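# Hang the clothes rail on two wall hooks

## Task

Put the clothes rail onto both wall hooks so that it stays there with no help from the robot, then open the gripper and move away; if the gripper still holds the rail when the result is checked, the task fails.

## Robot and tools

Robot: one xArm7 arm (seven revolute joints) with a two-finger parallel gripper and a wrist camera. There is a single arm, so every motion command carries one row for that one gripper.

Frame: all poses use the scene frame. Its origin lies on the table surface straight below the arm base. +z is up, and +y points left when facing along +x. The base itself may sit slightly tilted. Reported hand positions can be a little off, especially with the arm stretched far out.

Gripper geometry: the fingers extend along the gripper's own +z axis and close along its y axis. The reported end_effector_position is the point midway between the finger pads when closed, roughly 2 cm short of the fingertips; closing pushes the tips about 10 mm further along +z.

A ROW is 8 numbers in this order: x, y, z (metres, scene frame, an absolute target for end_effector_position), then qw, qx, qy, qz (absolute target orientation as a unit quaternion, w first, scene frame), then opening. Opening runs from -1 (closed) to +1 (fully open, 0.084 m); it is a command, not an offset. A row is therefore a full pose plus a finger command, never a relative step. To keep the current orientation, repeat a fixed quaternion in every row rather than copying the last reported one, which may have drifted.

Tools:
- execute_actions(actions, pictures): actions is a list holding at most one item, or empty. An empty list just reports the state. An item {"rows": [...], "steps": n} plays up to 15 rows, one per control step of 1/30 s (n at most 15, default 15; the final row repeats if rows run out). An item {"steps": n} with no rows is a wait, up to 300 steps counted from the previous result, so your thinking time is included. pictures (true/false) chooses whether camera images come back; by default they do. A refused call moves nothing. It is refused if any target lies more than 0.6 m from the last reported position along any axis of the gripper as it was then oriented.
- move(target, speed): target is one 8-number row as above, an absolute pose. The gripper follows a straight line toward it, lasting between 0.5 and 10 s (a longer path is cut off at 10 s). speed is in m/s, 0.002 to 0.5, default 0.25; rotation is capped at twice that value in rad/s. The opening is applied at the start. The path ignores obstacles, the hand lags and can overshoot the speed near full extension. The result adds a move: line with the ending (done, off_target, moving, held, fault) and any limits (paced = the pose was clipped; held = a safety check blocked some steps, after which the arm may surge), plus distance to target.
- wait(seconds): 0 to 10 s of simulation with no new command.
- zoom_image(camera, region): enlarges part of the latest image; camera is cam_head_left, cam_head_right, cam_high or cam_wrist; region is [x0, y0, x1, y1] in pixels (images are 896x504, origin top-left), no more than 504 by 504.
- read_manual(section): returns only URDF licence text; no motion.
- finished_scene(scene): ends the current scene, giving its number; irreversible. The next scene's task appears in its result. Stopping without a tool call ends everything.

Control behaviour: each step, the command is clipped to within 70 mm and 16 degrees of the measured pose, then damped inverse kinematics chases it, favouring position over orientation. After an action ends, the arm continues only to the last clipped pose, so check the reported pose and send the remainder. The elbow never fully straightens. Joint speed tops out at 3.14 rad/s. The simulation keeps running while you think.

Result lines: pose and velocities (m/s, rad/s), Joint positions from base outward, joint torques (offset and noisy, not zero in free air), grip_measured (finger opening on the command scale), "Hand target" (current controller goal), "pose unreachable" and HELD marks where the clearance check altered or blocked your row (a post or block under the base counts as arm), MOTOR HOT warnings from 65 °C and OVER-TEMPERATURE FAULT at 80 °C, when brakes lock until cool.

Holding: command an opening well below grip_measured; the gap sets the squeeze (about 24 N per pad at most for parts up to ~6 cm). Sending back grip_measured gives only a light hold; wide parts may slip. Closing fast can overload the fingers. Occasional disturbances may pull on the held rail or nudge loose objects.

Things to avoid: fast or deep moves into contact (impact grows with speed and with how far the target lies beyond the contact), dropping or slipping the rail, knocking anything off the table (this fails the task), and torque faults. Load limits (N m): waist 47, shoulder 47, upper arm roll 28.2, elbow 28.2, forearm roll 28.2, wrist pitch 18.8, wrist roll 18.8, including the held weight; reaching one makes the arm back off, freeze for 10 s and drop the rest of the call. Holding loads for long heats motors. Finish by releasing the rail, confirming it rests on both hooks, and retracting the gripper.

Each tool is called after "Request:" by a JSON object that holds its "api" and its "payload".

## Session

Request:
{"api": "move", "payload": {"target": [0.3,-0.05,0.4,0,0.707,-0.707,0,1]}}

Scene clock: 5.30 s of 5700.00 s.
end_effector_position=(+0.2989, -0.0504, +0.3991) grip_measured=+1.00 end_effector_quat_wxyz=(+0.002, +0.708, -0.706, +0.001) end_effector_velocity=(+0.000, -0.002, +0.000) end_effector_angular_velocity=(+0.008, +0.005, -0.009)
Joint positions: [ 0.427 -0.728 -1.323  0.973  0.04   1.547  0.705  0.084]
Joint velocities: [ 0.019  0.006 -0.019  0.012  0.001  0.007  0.003 -0.   ]
Joint torques (N m, as the arm reports them, + toward a larger angle): [-2.66 -1.62 -1.   21.87 -0.01 -1.37 -0.1 ]
Motor temperatures (°C, as the motors report them): [32 33 30 38 29 33 33]
Hand target: +0.299, -0.051, +0.399; +0.002, +0.708, -0.707, +0.000
Off the commanded pose: 0.002 m, 0 deg.
move: done

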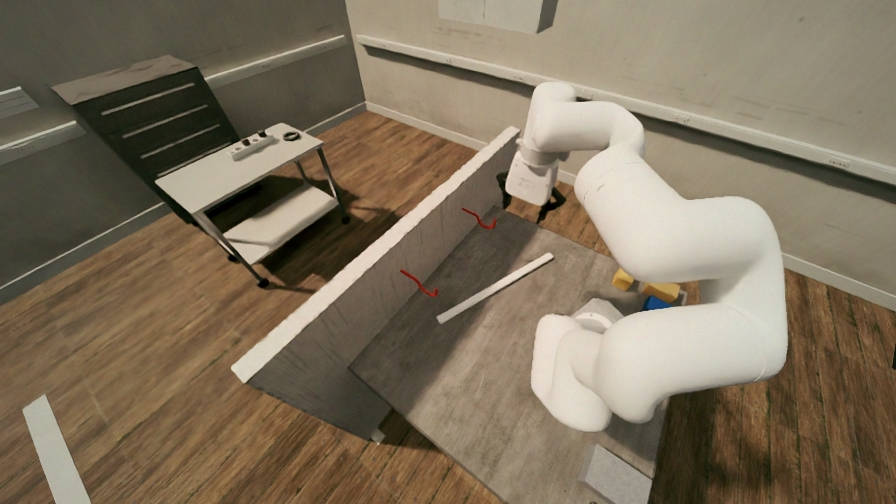

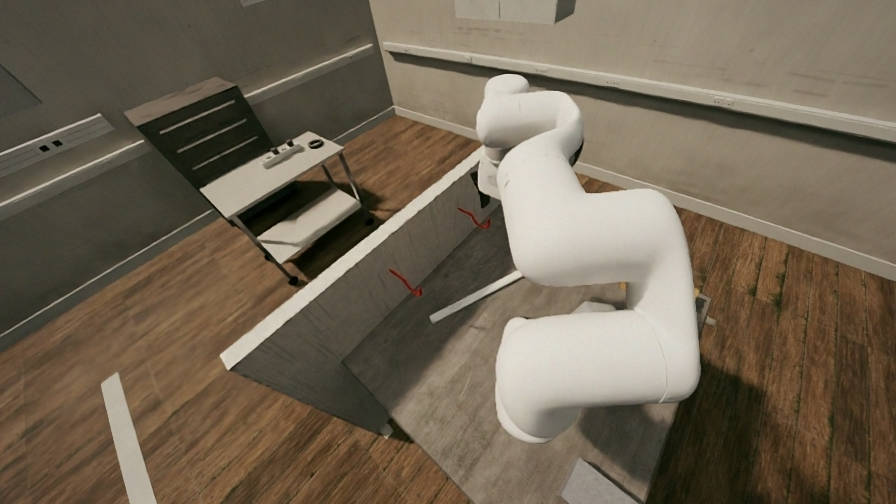

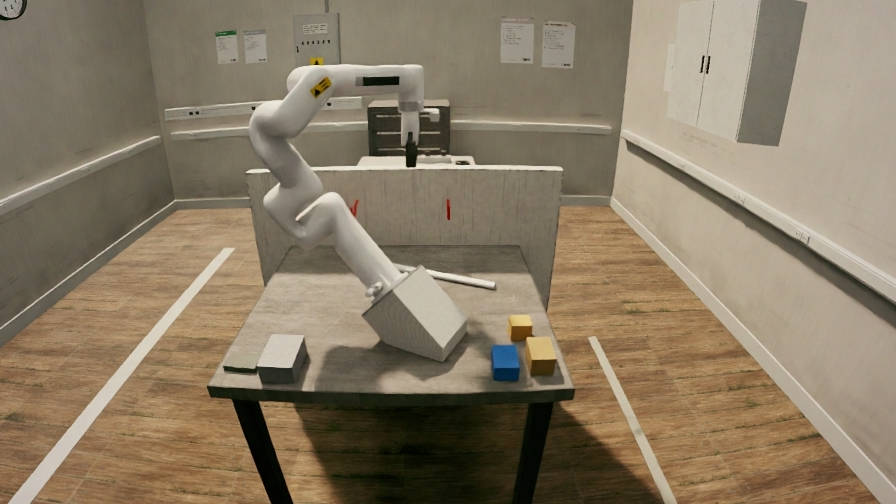

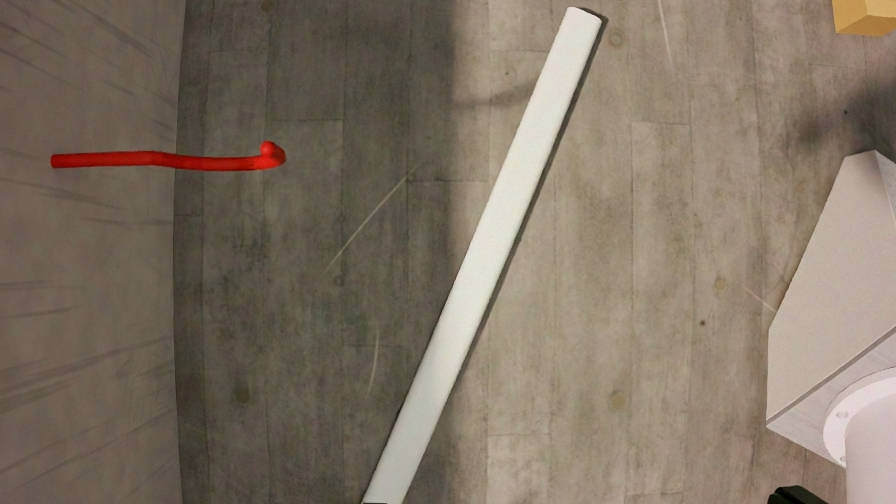

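Request:
{"api": "move", "payload": {"target": [0.319,-0.073,0.08,0,0.556,-0.831,0,1]}}

Request:
{"api": "move", "payload": {"target": [0.319,-0.073,0.02,0,0.556,-0.831,0,1], "speed": 0.1}}

Request:
{"api": "move", "payload": {"target": [0.319,-0.073,0.02,0,0.556,-0.831,0,-1]}}

Request:
{"api": "move", "payload": {"target": [0.3,-0.03,0.3,0,0.707,-0.707,0,-1], "speed": 0.15}}

Scene clock: 8.37 s of 5700.00 s.
end_effector_position=(+0.3189, -0.0727, +0.0802) grip_measured=+1.00 end_effector_quat_wxyz=(-0.001, -0.556, +0.831, -0.000) end_effector_velocity=(+0.001, -0.001, -0.002) end_effector_angular_velocity=(+0.011, +0.002, +0.000)
Joint positions: [ 1.265 -0.618 -1.841  0.423  0.396  0.506  0.857  0.084]
Joint velocities: [ 0.023 -0.01  -0.022  0.013 -0.005  0.007  0.     0.   ]
Joint torques (N m, as the arm reports them, + toward a larger angle): [-6.76  3.94 -2.45 14.81  0.88 -0.93 -0.11]
Motor temperatures (°C, as the motors report them): [32 33 30 38 29 33 33]
Hand target: +0.319, -0.073, +0.080; -0.001, -0.556, +0.831, +0.000
Off the commanded pose: 0.000 m, 0 deg.
move: done

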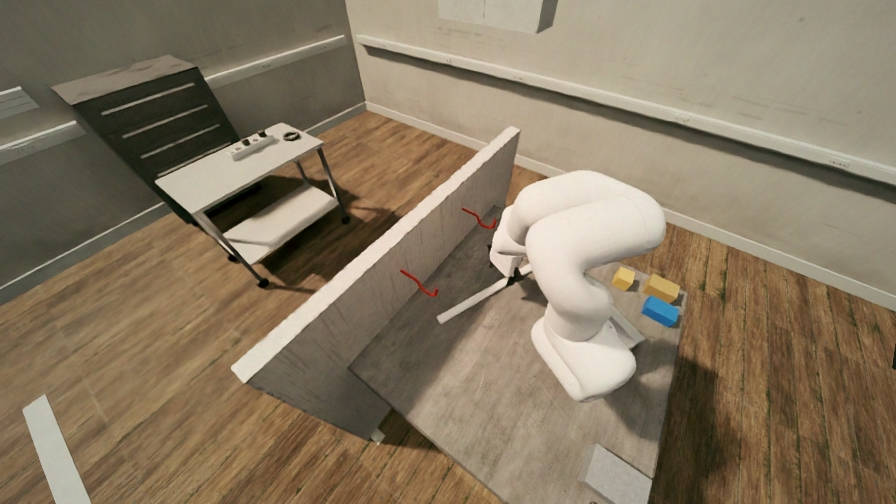

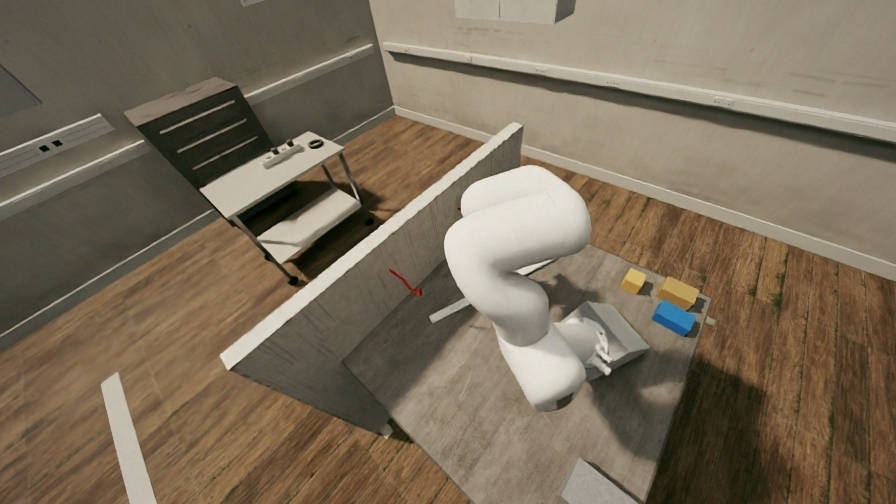

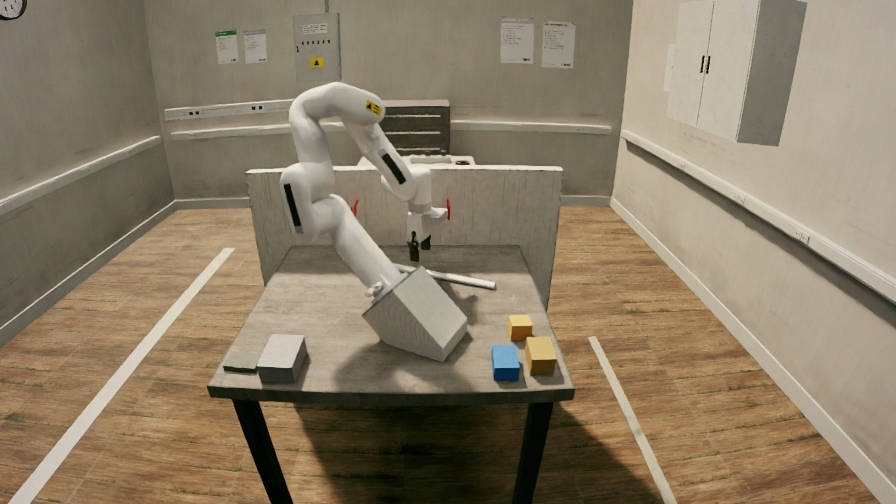

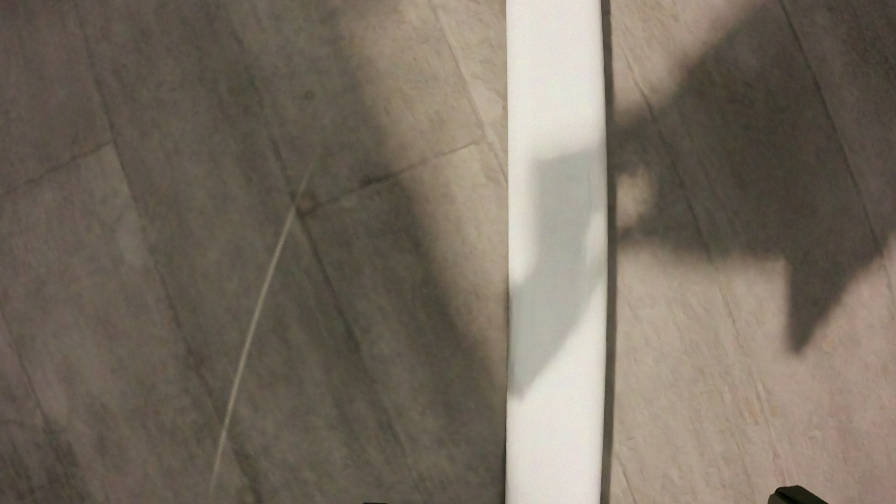

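Scene clock: 9.57 s of 5700.00 s.
end_effector_position=(+0.3188, -0.0731, +0.0202) grip_measured=+1.00 end_effector_quat_wxyz=(-0.000, -0.556, +0.831, -0.000) end_effector_velocity=(+0.000, -0.000, -0.002) end_effector_angular_velocity=(+0.001, -0.000, +0.002)
Joint positions: [ 1.556 -0.774 -2.024  0.43   0.42   0.268  0.838  0.084]
Joint velocities: [ 0.01  -0.007 -0.007  0.003 -0.001 -0.006 -0.003  0.   ]
Joint torques (N m, as the arm reports them, + toward a larger angle): [-8.2  10.47 -2.46 12.12  0.34 -0.67 -0.24]
Motor temperatures (°C, as the motors report them): [32 33 30 38 29 33 33]
Hand target: +0.319, -0.073, +0.020; -0.000, -0.556, +0.831, +0.000
Off the commanded pose: 0.000 m, 0 deg.
move: done

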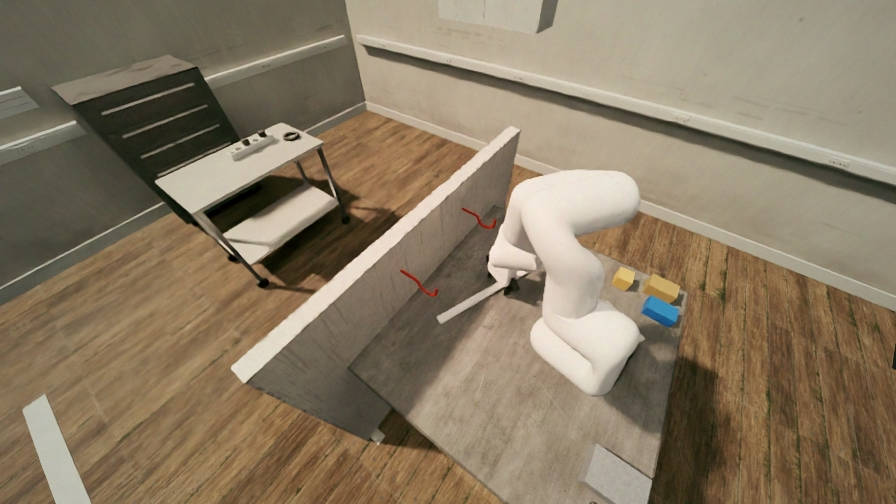

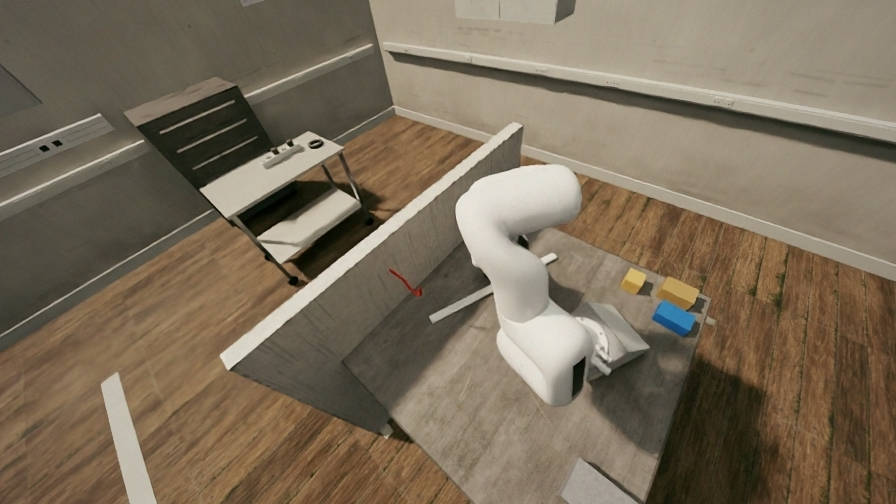

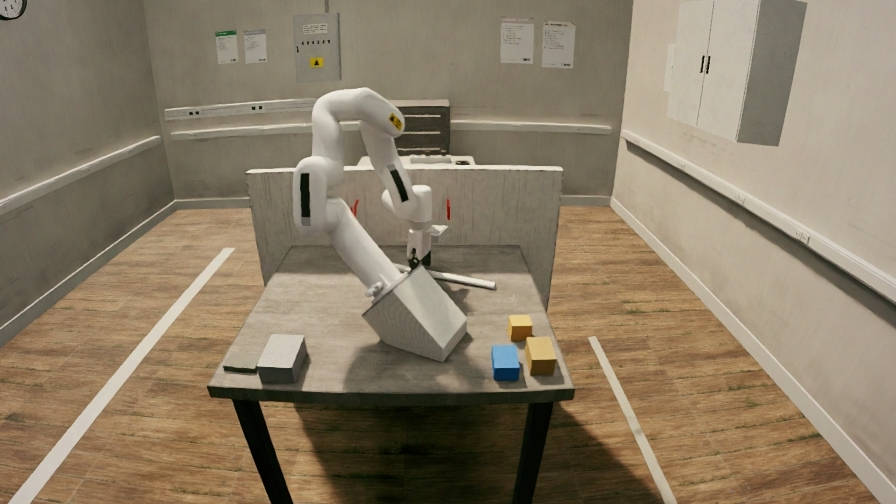

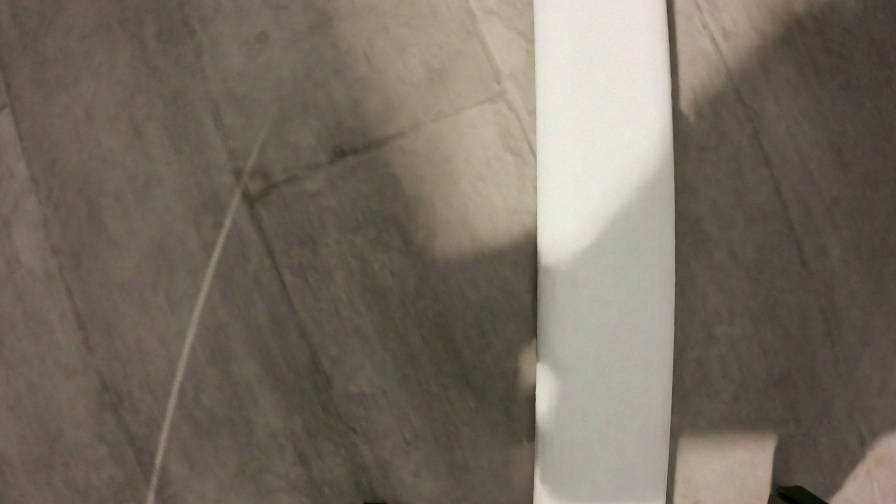

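Scene clock: 10.27 s of 5700.00 s.
end_effector_position=(+0.3197, -0.0741, +0.0207) grip_measured=-0.34 end_effector_quat_wxyz=(+0.000, -0.556, +0.831, -0.002) end_effector_velocity=(-0.001, +0.001, -0.001) end_effector_angular_velocity=(+0.002, +0.001, +0.002)
Joint positions: [ 1.555 -0.774 -2.025  0.432  0.42   0.267  0.838  0.029]
Joint velocities: [ 0.    -0.001 -0.    -0.001 -0.001  0.    -0.001  0.   ]
Joint torques (N m, as the arm reports them, + toward a larger angle): [-4.63  6.54 -1.05  6.32  0.05  0.19 -0.19]
Motor temperatures (°C, as the motors report them): [32 33 30 38 29 33 33]
Hand target: +0.319, -0.073, +0.020; -0.000, -0.556, +0.831, -0.000
Off the commanded pose: 0.001 m, 0 deg.
move: done

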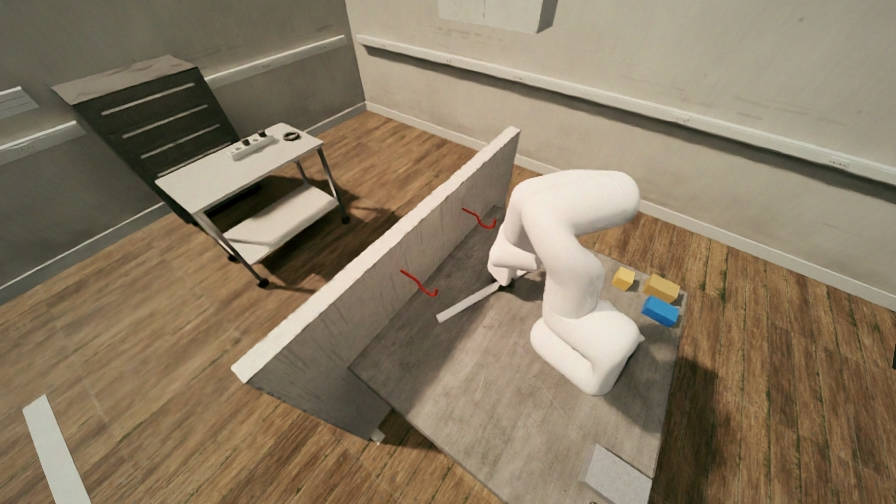

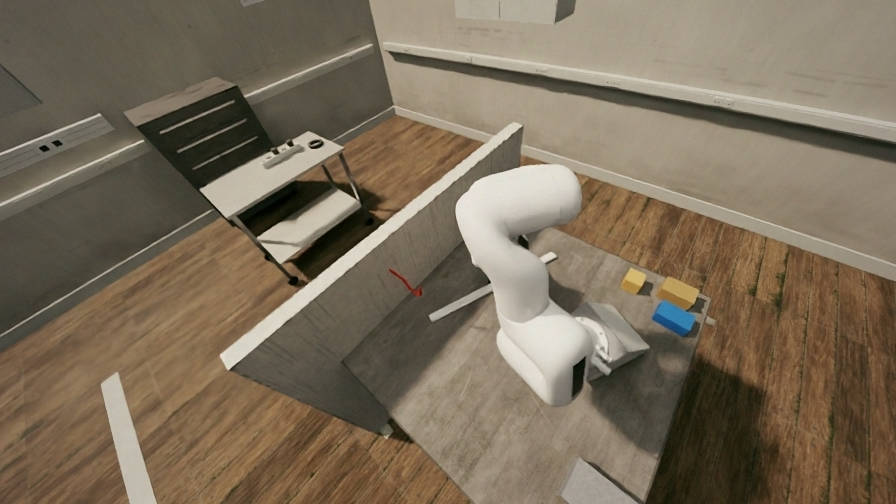

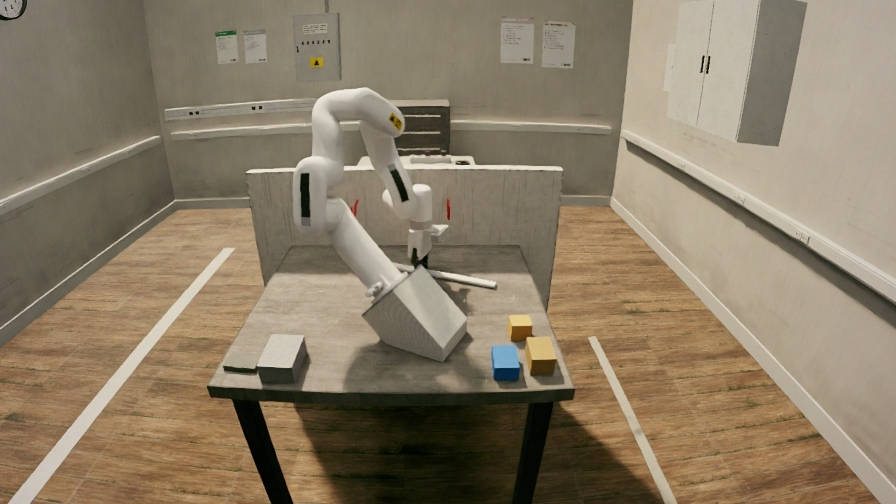

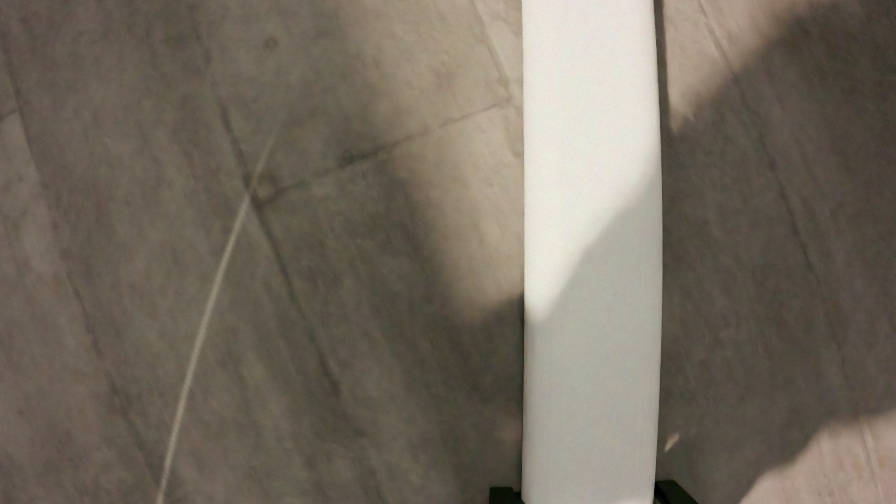

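Scene clock: 12.73 s of 5700.00 s.
end_effector_position=(+0.3004, -0.0300, +0.2998) grip_measured=-0.34 end_effector_quat_wxyz=(-0.001, +0.707, -0.707, +0.000) end_effector_velocity=(+0.000, +0.001, +0.003) end_effector_angular_velocity=(-0.001, -0.003, +0.001)
Joint positions: [ 0.315 -0.741 -1.19   0.643  0.086  1.294  0.719  0.029]
Joint velocities: [-0.005 -0.004  0.003  0.004 -0.001  0.006  0.001 -0.   ]
Joint torques (N m, as the arm reports them, + toward a larger angle): [-2.26 -4.13 -1.53 23.65  0.41 -1.15 -0.52]
Motor temperatures (°C, as the motors report them): [32 33 30 38 29 33 33]
Hand target: +0.300, -0.030, +0.300; -0.001, +0.707, -0.707, +0.001
Off the commanded pose: 0.000 m, 0 deg.
move: done

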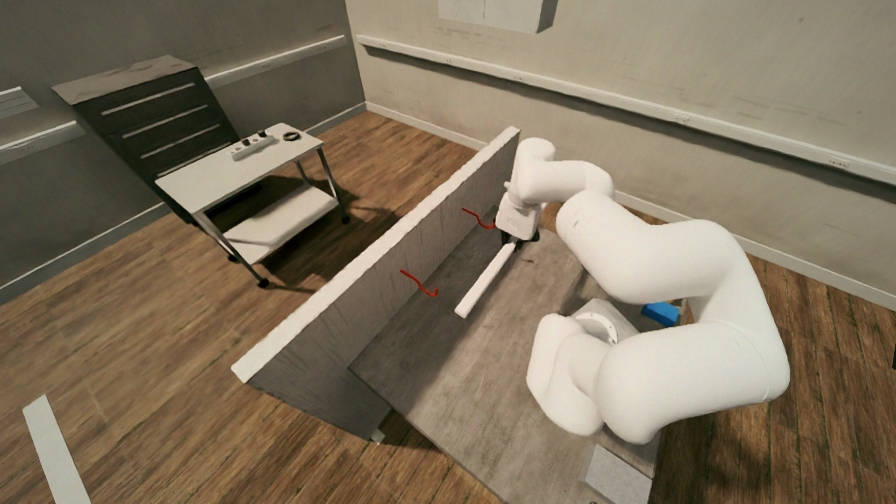

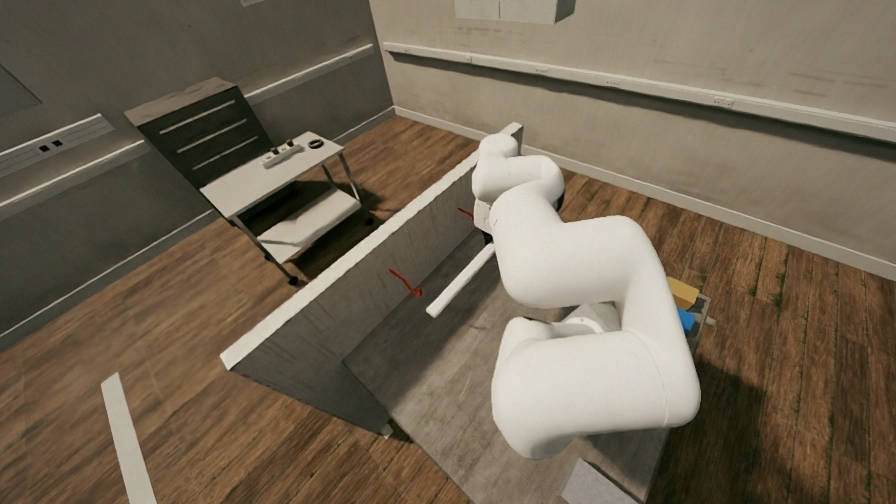

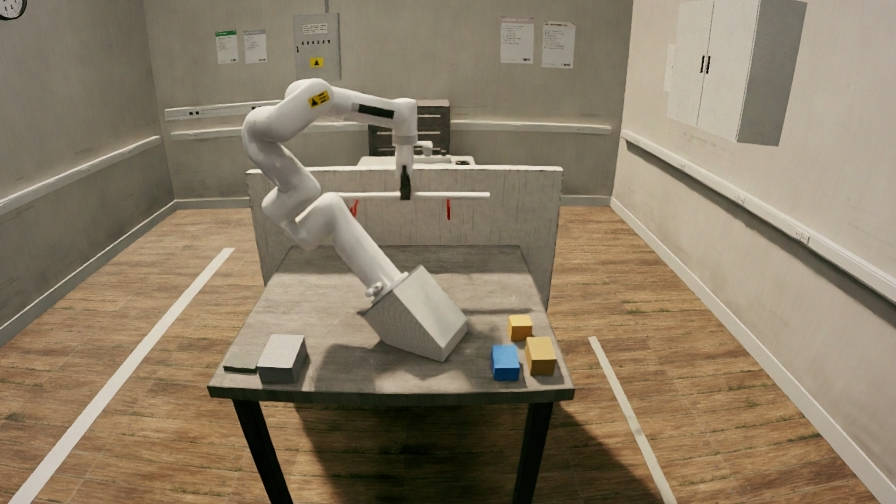

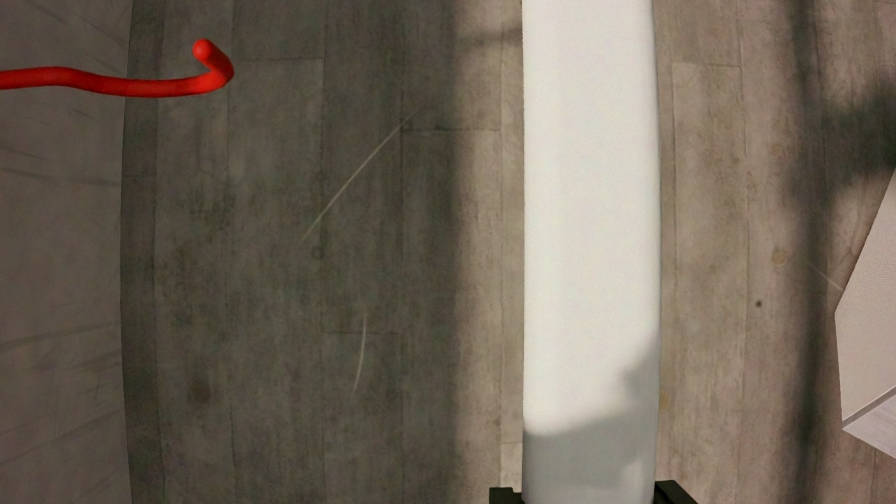

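Request:
{"api": "move", "payload": {"target": [0.446,-0.03,0.27,0,0.707,-0.707,0,-1], "speed": 0.15}}

Request:
{"api": "move", "payload": {"target": [0.446,-0.03,0.18,0,0.707,-0.707,0,-1], "speed": 0.06}}

Scene clock: 14.83 s of 5700.00 s.
end_effector_position=(+0.4456, -0.0305, +0.2704) grip_measured=-0.34 end_effector_quat_wxyz=(+0.000, +0.707, -0.707, +0.001) end_effector_velocity=(+0.002, -0.000, -0.002) end_effector_angular_velocity=(+0.007, +0.007, +0.002)
Joint positions: [ 0.907 -0.511 -1.426  0.918  0.324  1.16   0.785  0.029]
Joint velocities: [ 0.027  0.003 -0.022  0.011  0.002  0.008 -0.002 -0.   ]
Joint torques (N m, as the arm reports them, + toward a larger angle): [-8.86 -8.24 -6.07 22.31 -0.28 -1.22  0.  ]
Motor temperatures (°C, as the motors report them): [32 33 30 39 29 33 33]
Hand target: +0.446, -0.030, +0.270; +0.000, +0.707, -0.707, +0.000
Off the commanded pose: 0.001 m, 0 deg.
move: done

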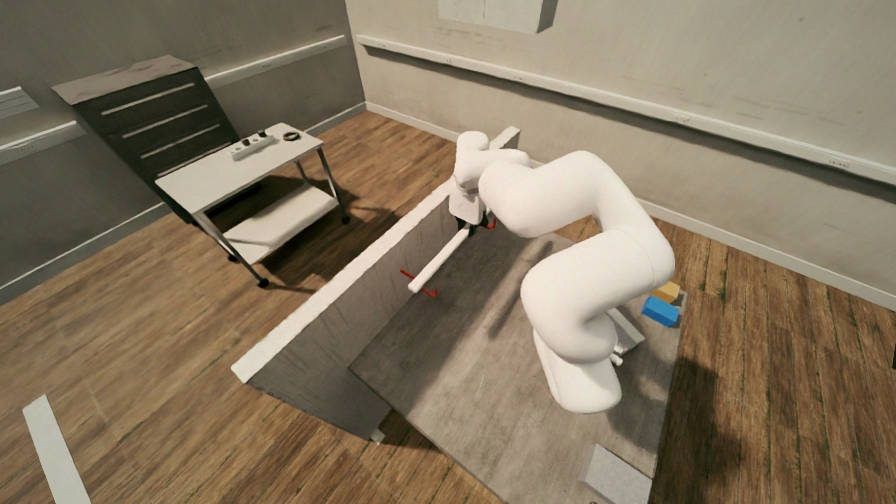

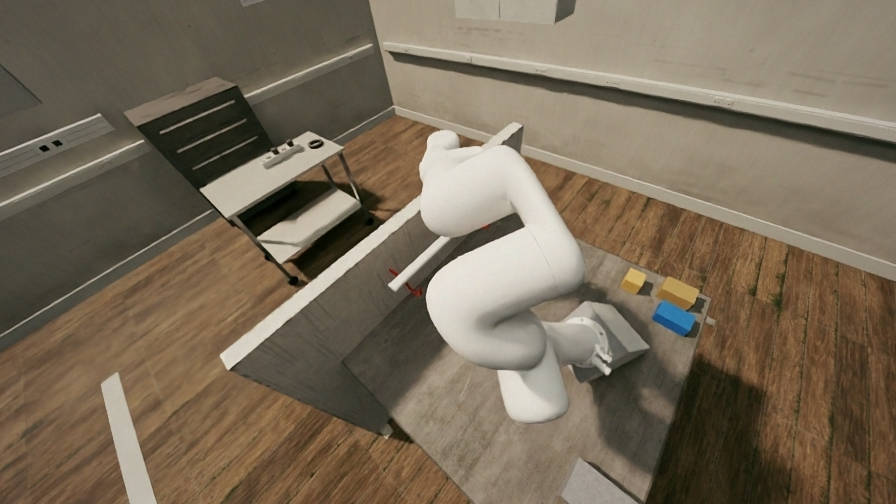

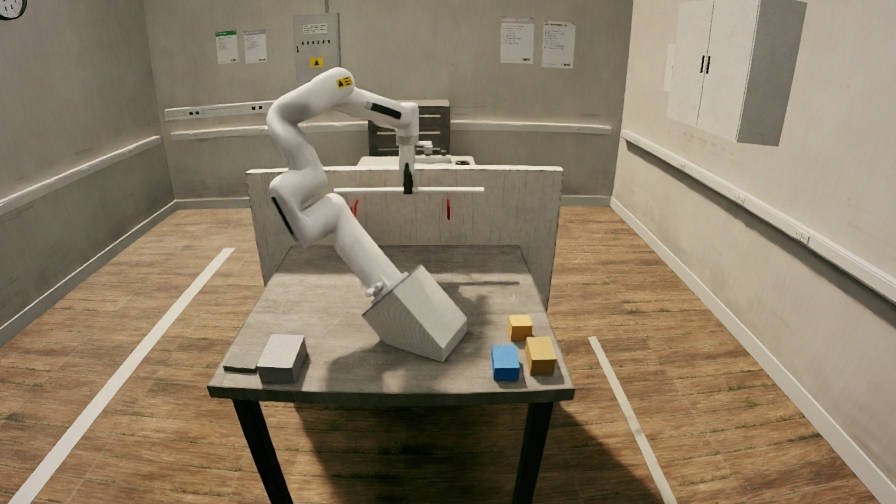

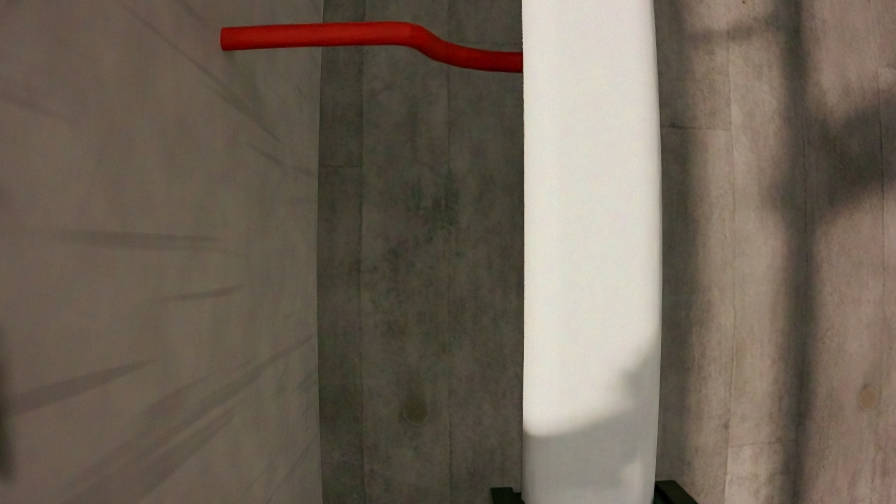

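Scene clock: 16.77 s of 5700.00 s.
end_effector_position=(+0.4464, -0.0302, +0.1806) grip_measured=-0.34 end_effector_quat_wxyz=(-0.000, +0.707, -0.707, +0.001) end_effector_velocity=(+0.000, -0.001, -0.002) end_effector_angular_velocity=(+0.001, +0.000, +0.001)
Joint positions: [ 1.123 -0.495 -1.531  0.768  0.408  0.902  0.741  0.029]
Joint velocities: [ 0.011 -0.001 -0.008 -0.     0.001 -0.005 -0.002  0.   ]
Joint torques (N m, as the arm reports them, + toward a larger angle): [-9.39 -6.23 -6.18 19.3   0.51 -1.28  0.01]
Motor temperatures (°C, as the motors report them): [32 33 30 39 29 33 33]
Hand target: +0.446, -0.030, +0.180; +0.000, +0.707, -0.707, -0.000
Off the commanded pose: 0.001 m, 0 deg.
move: done

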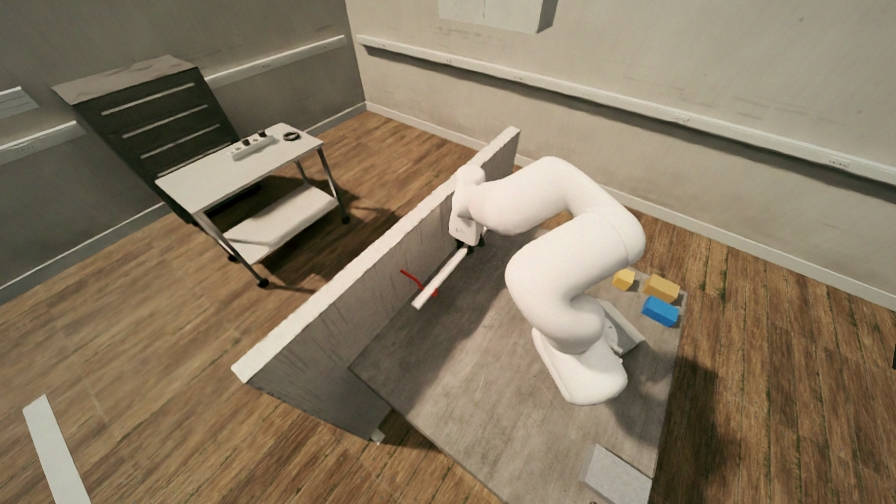

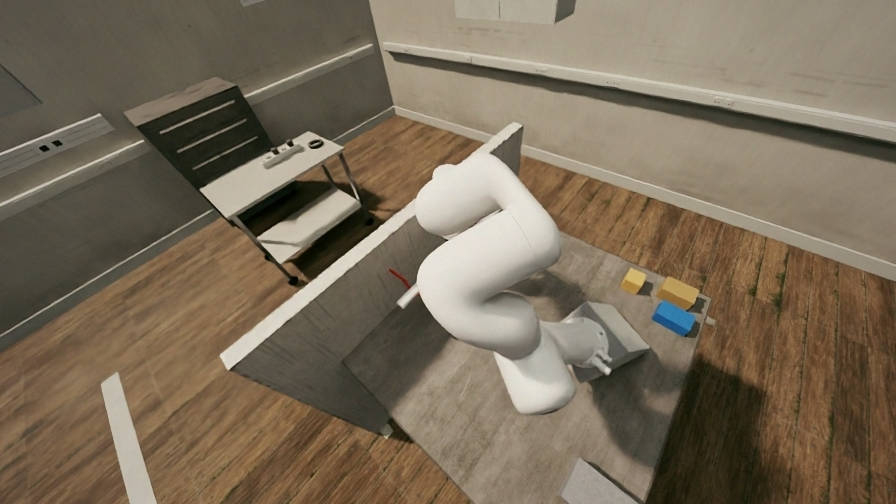

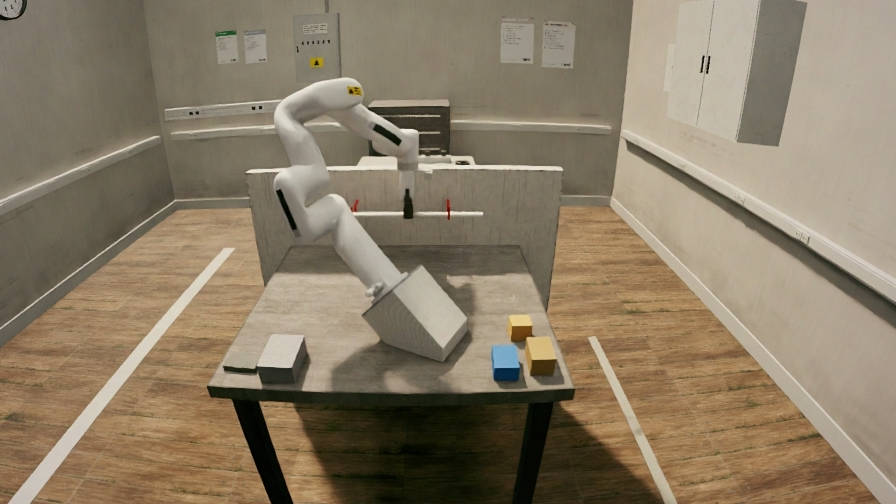

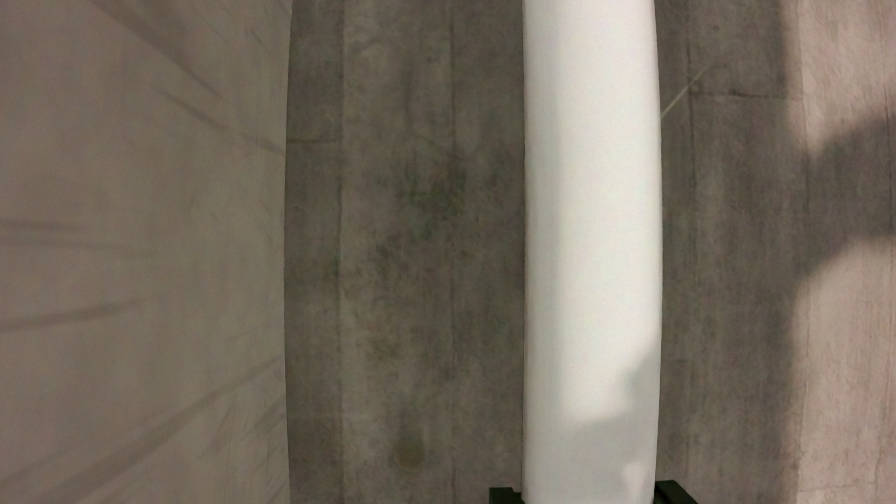

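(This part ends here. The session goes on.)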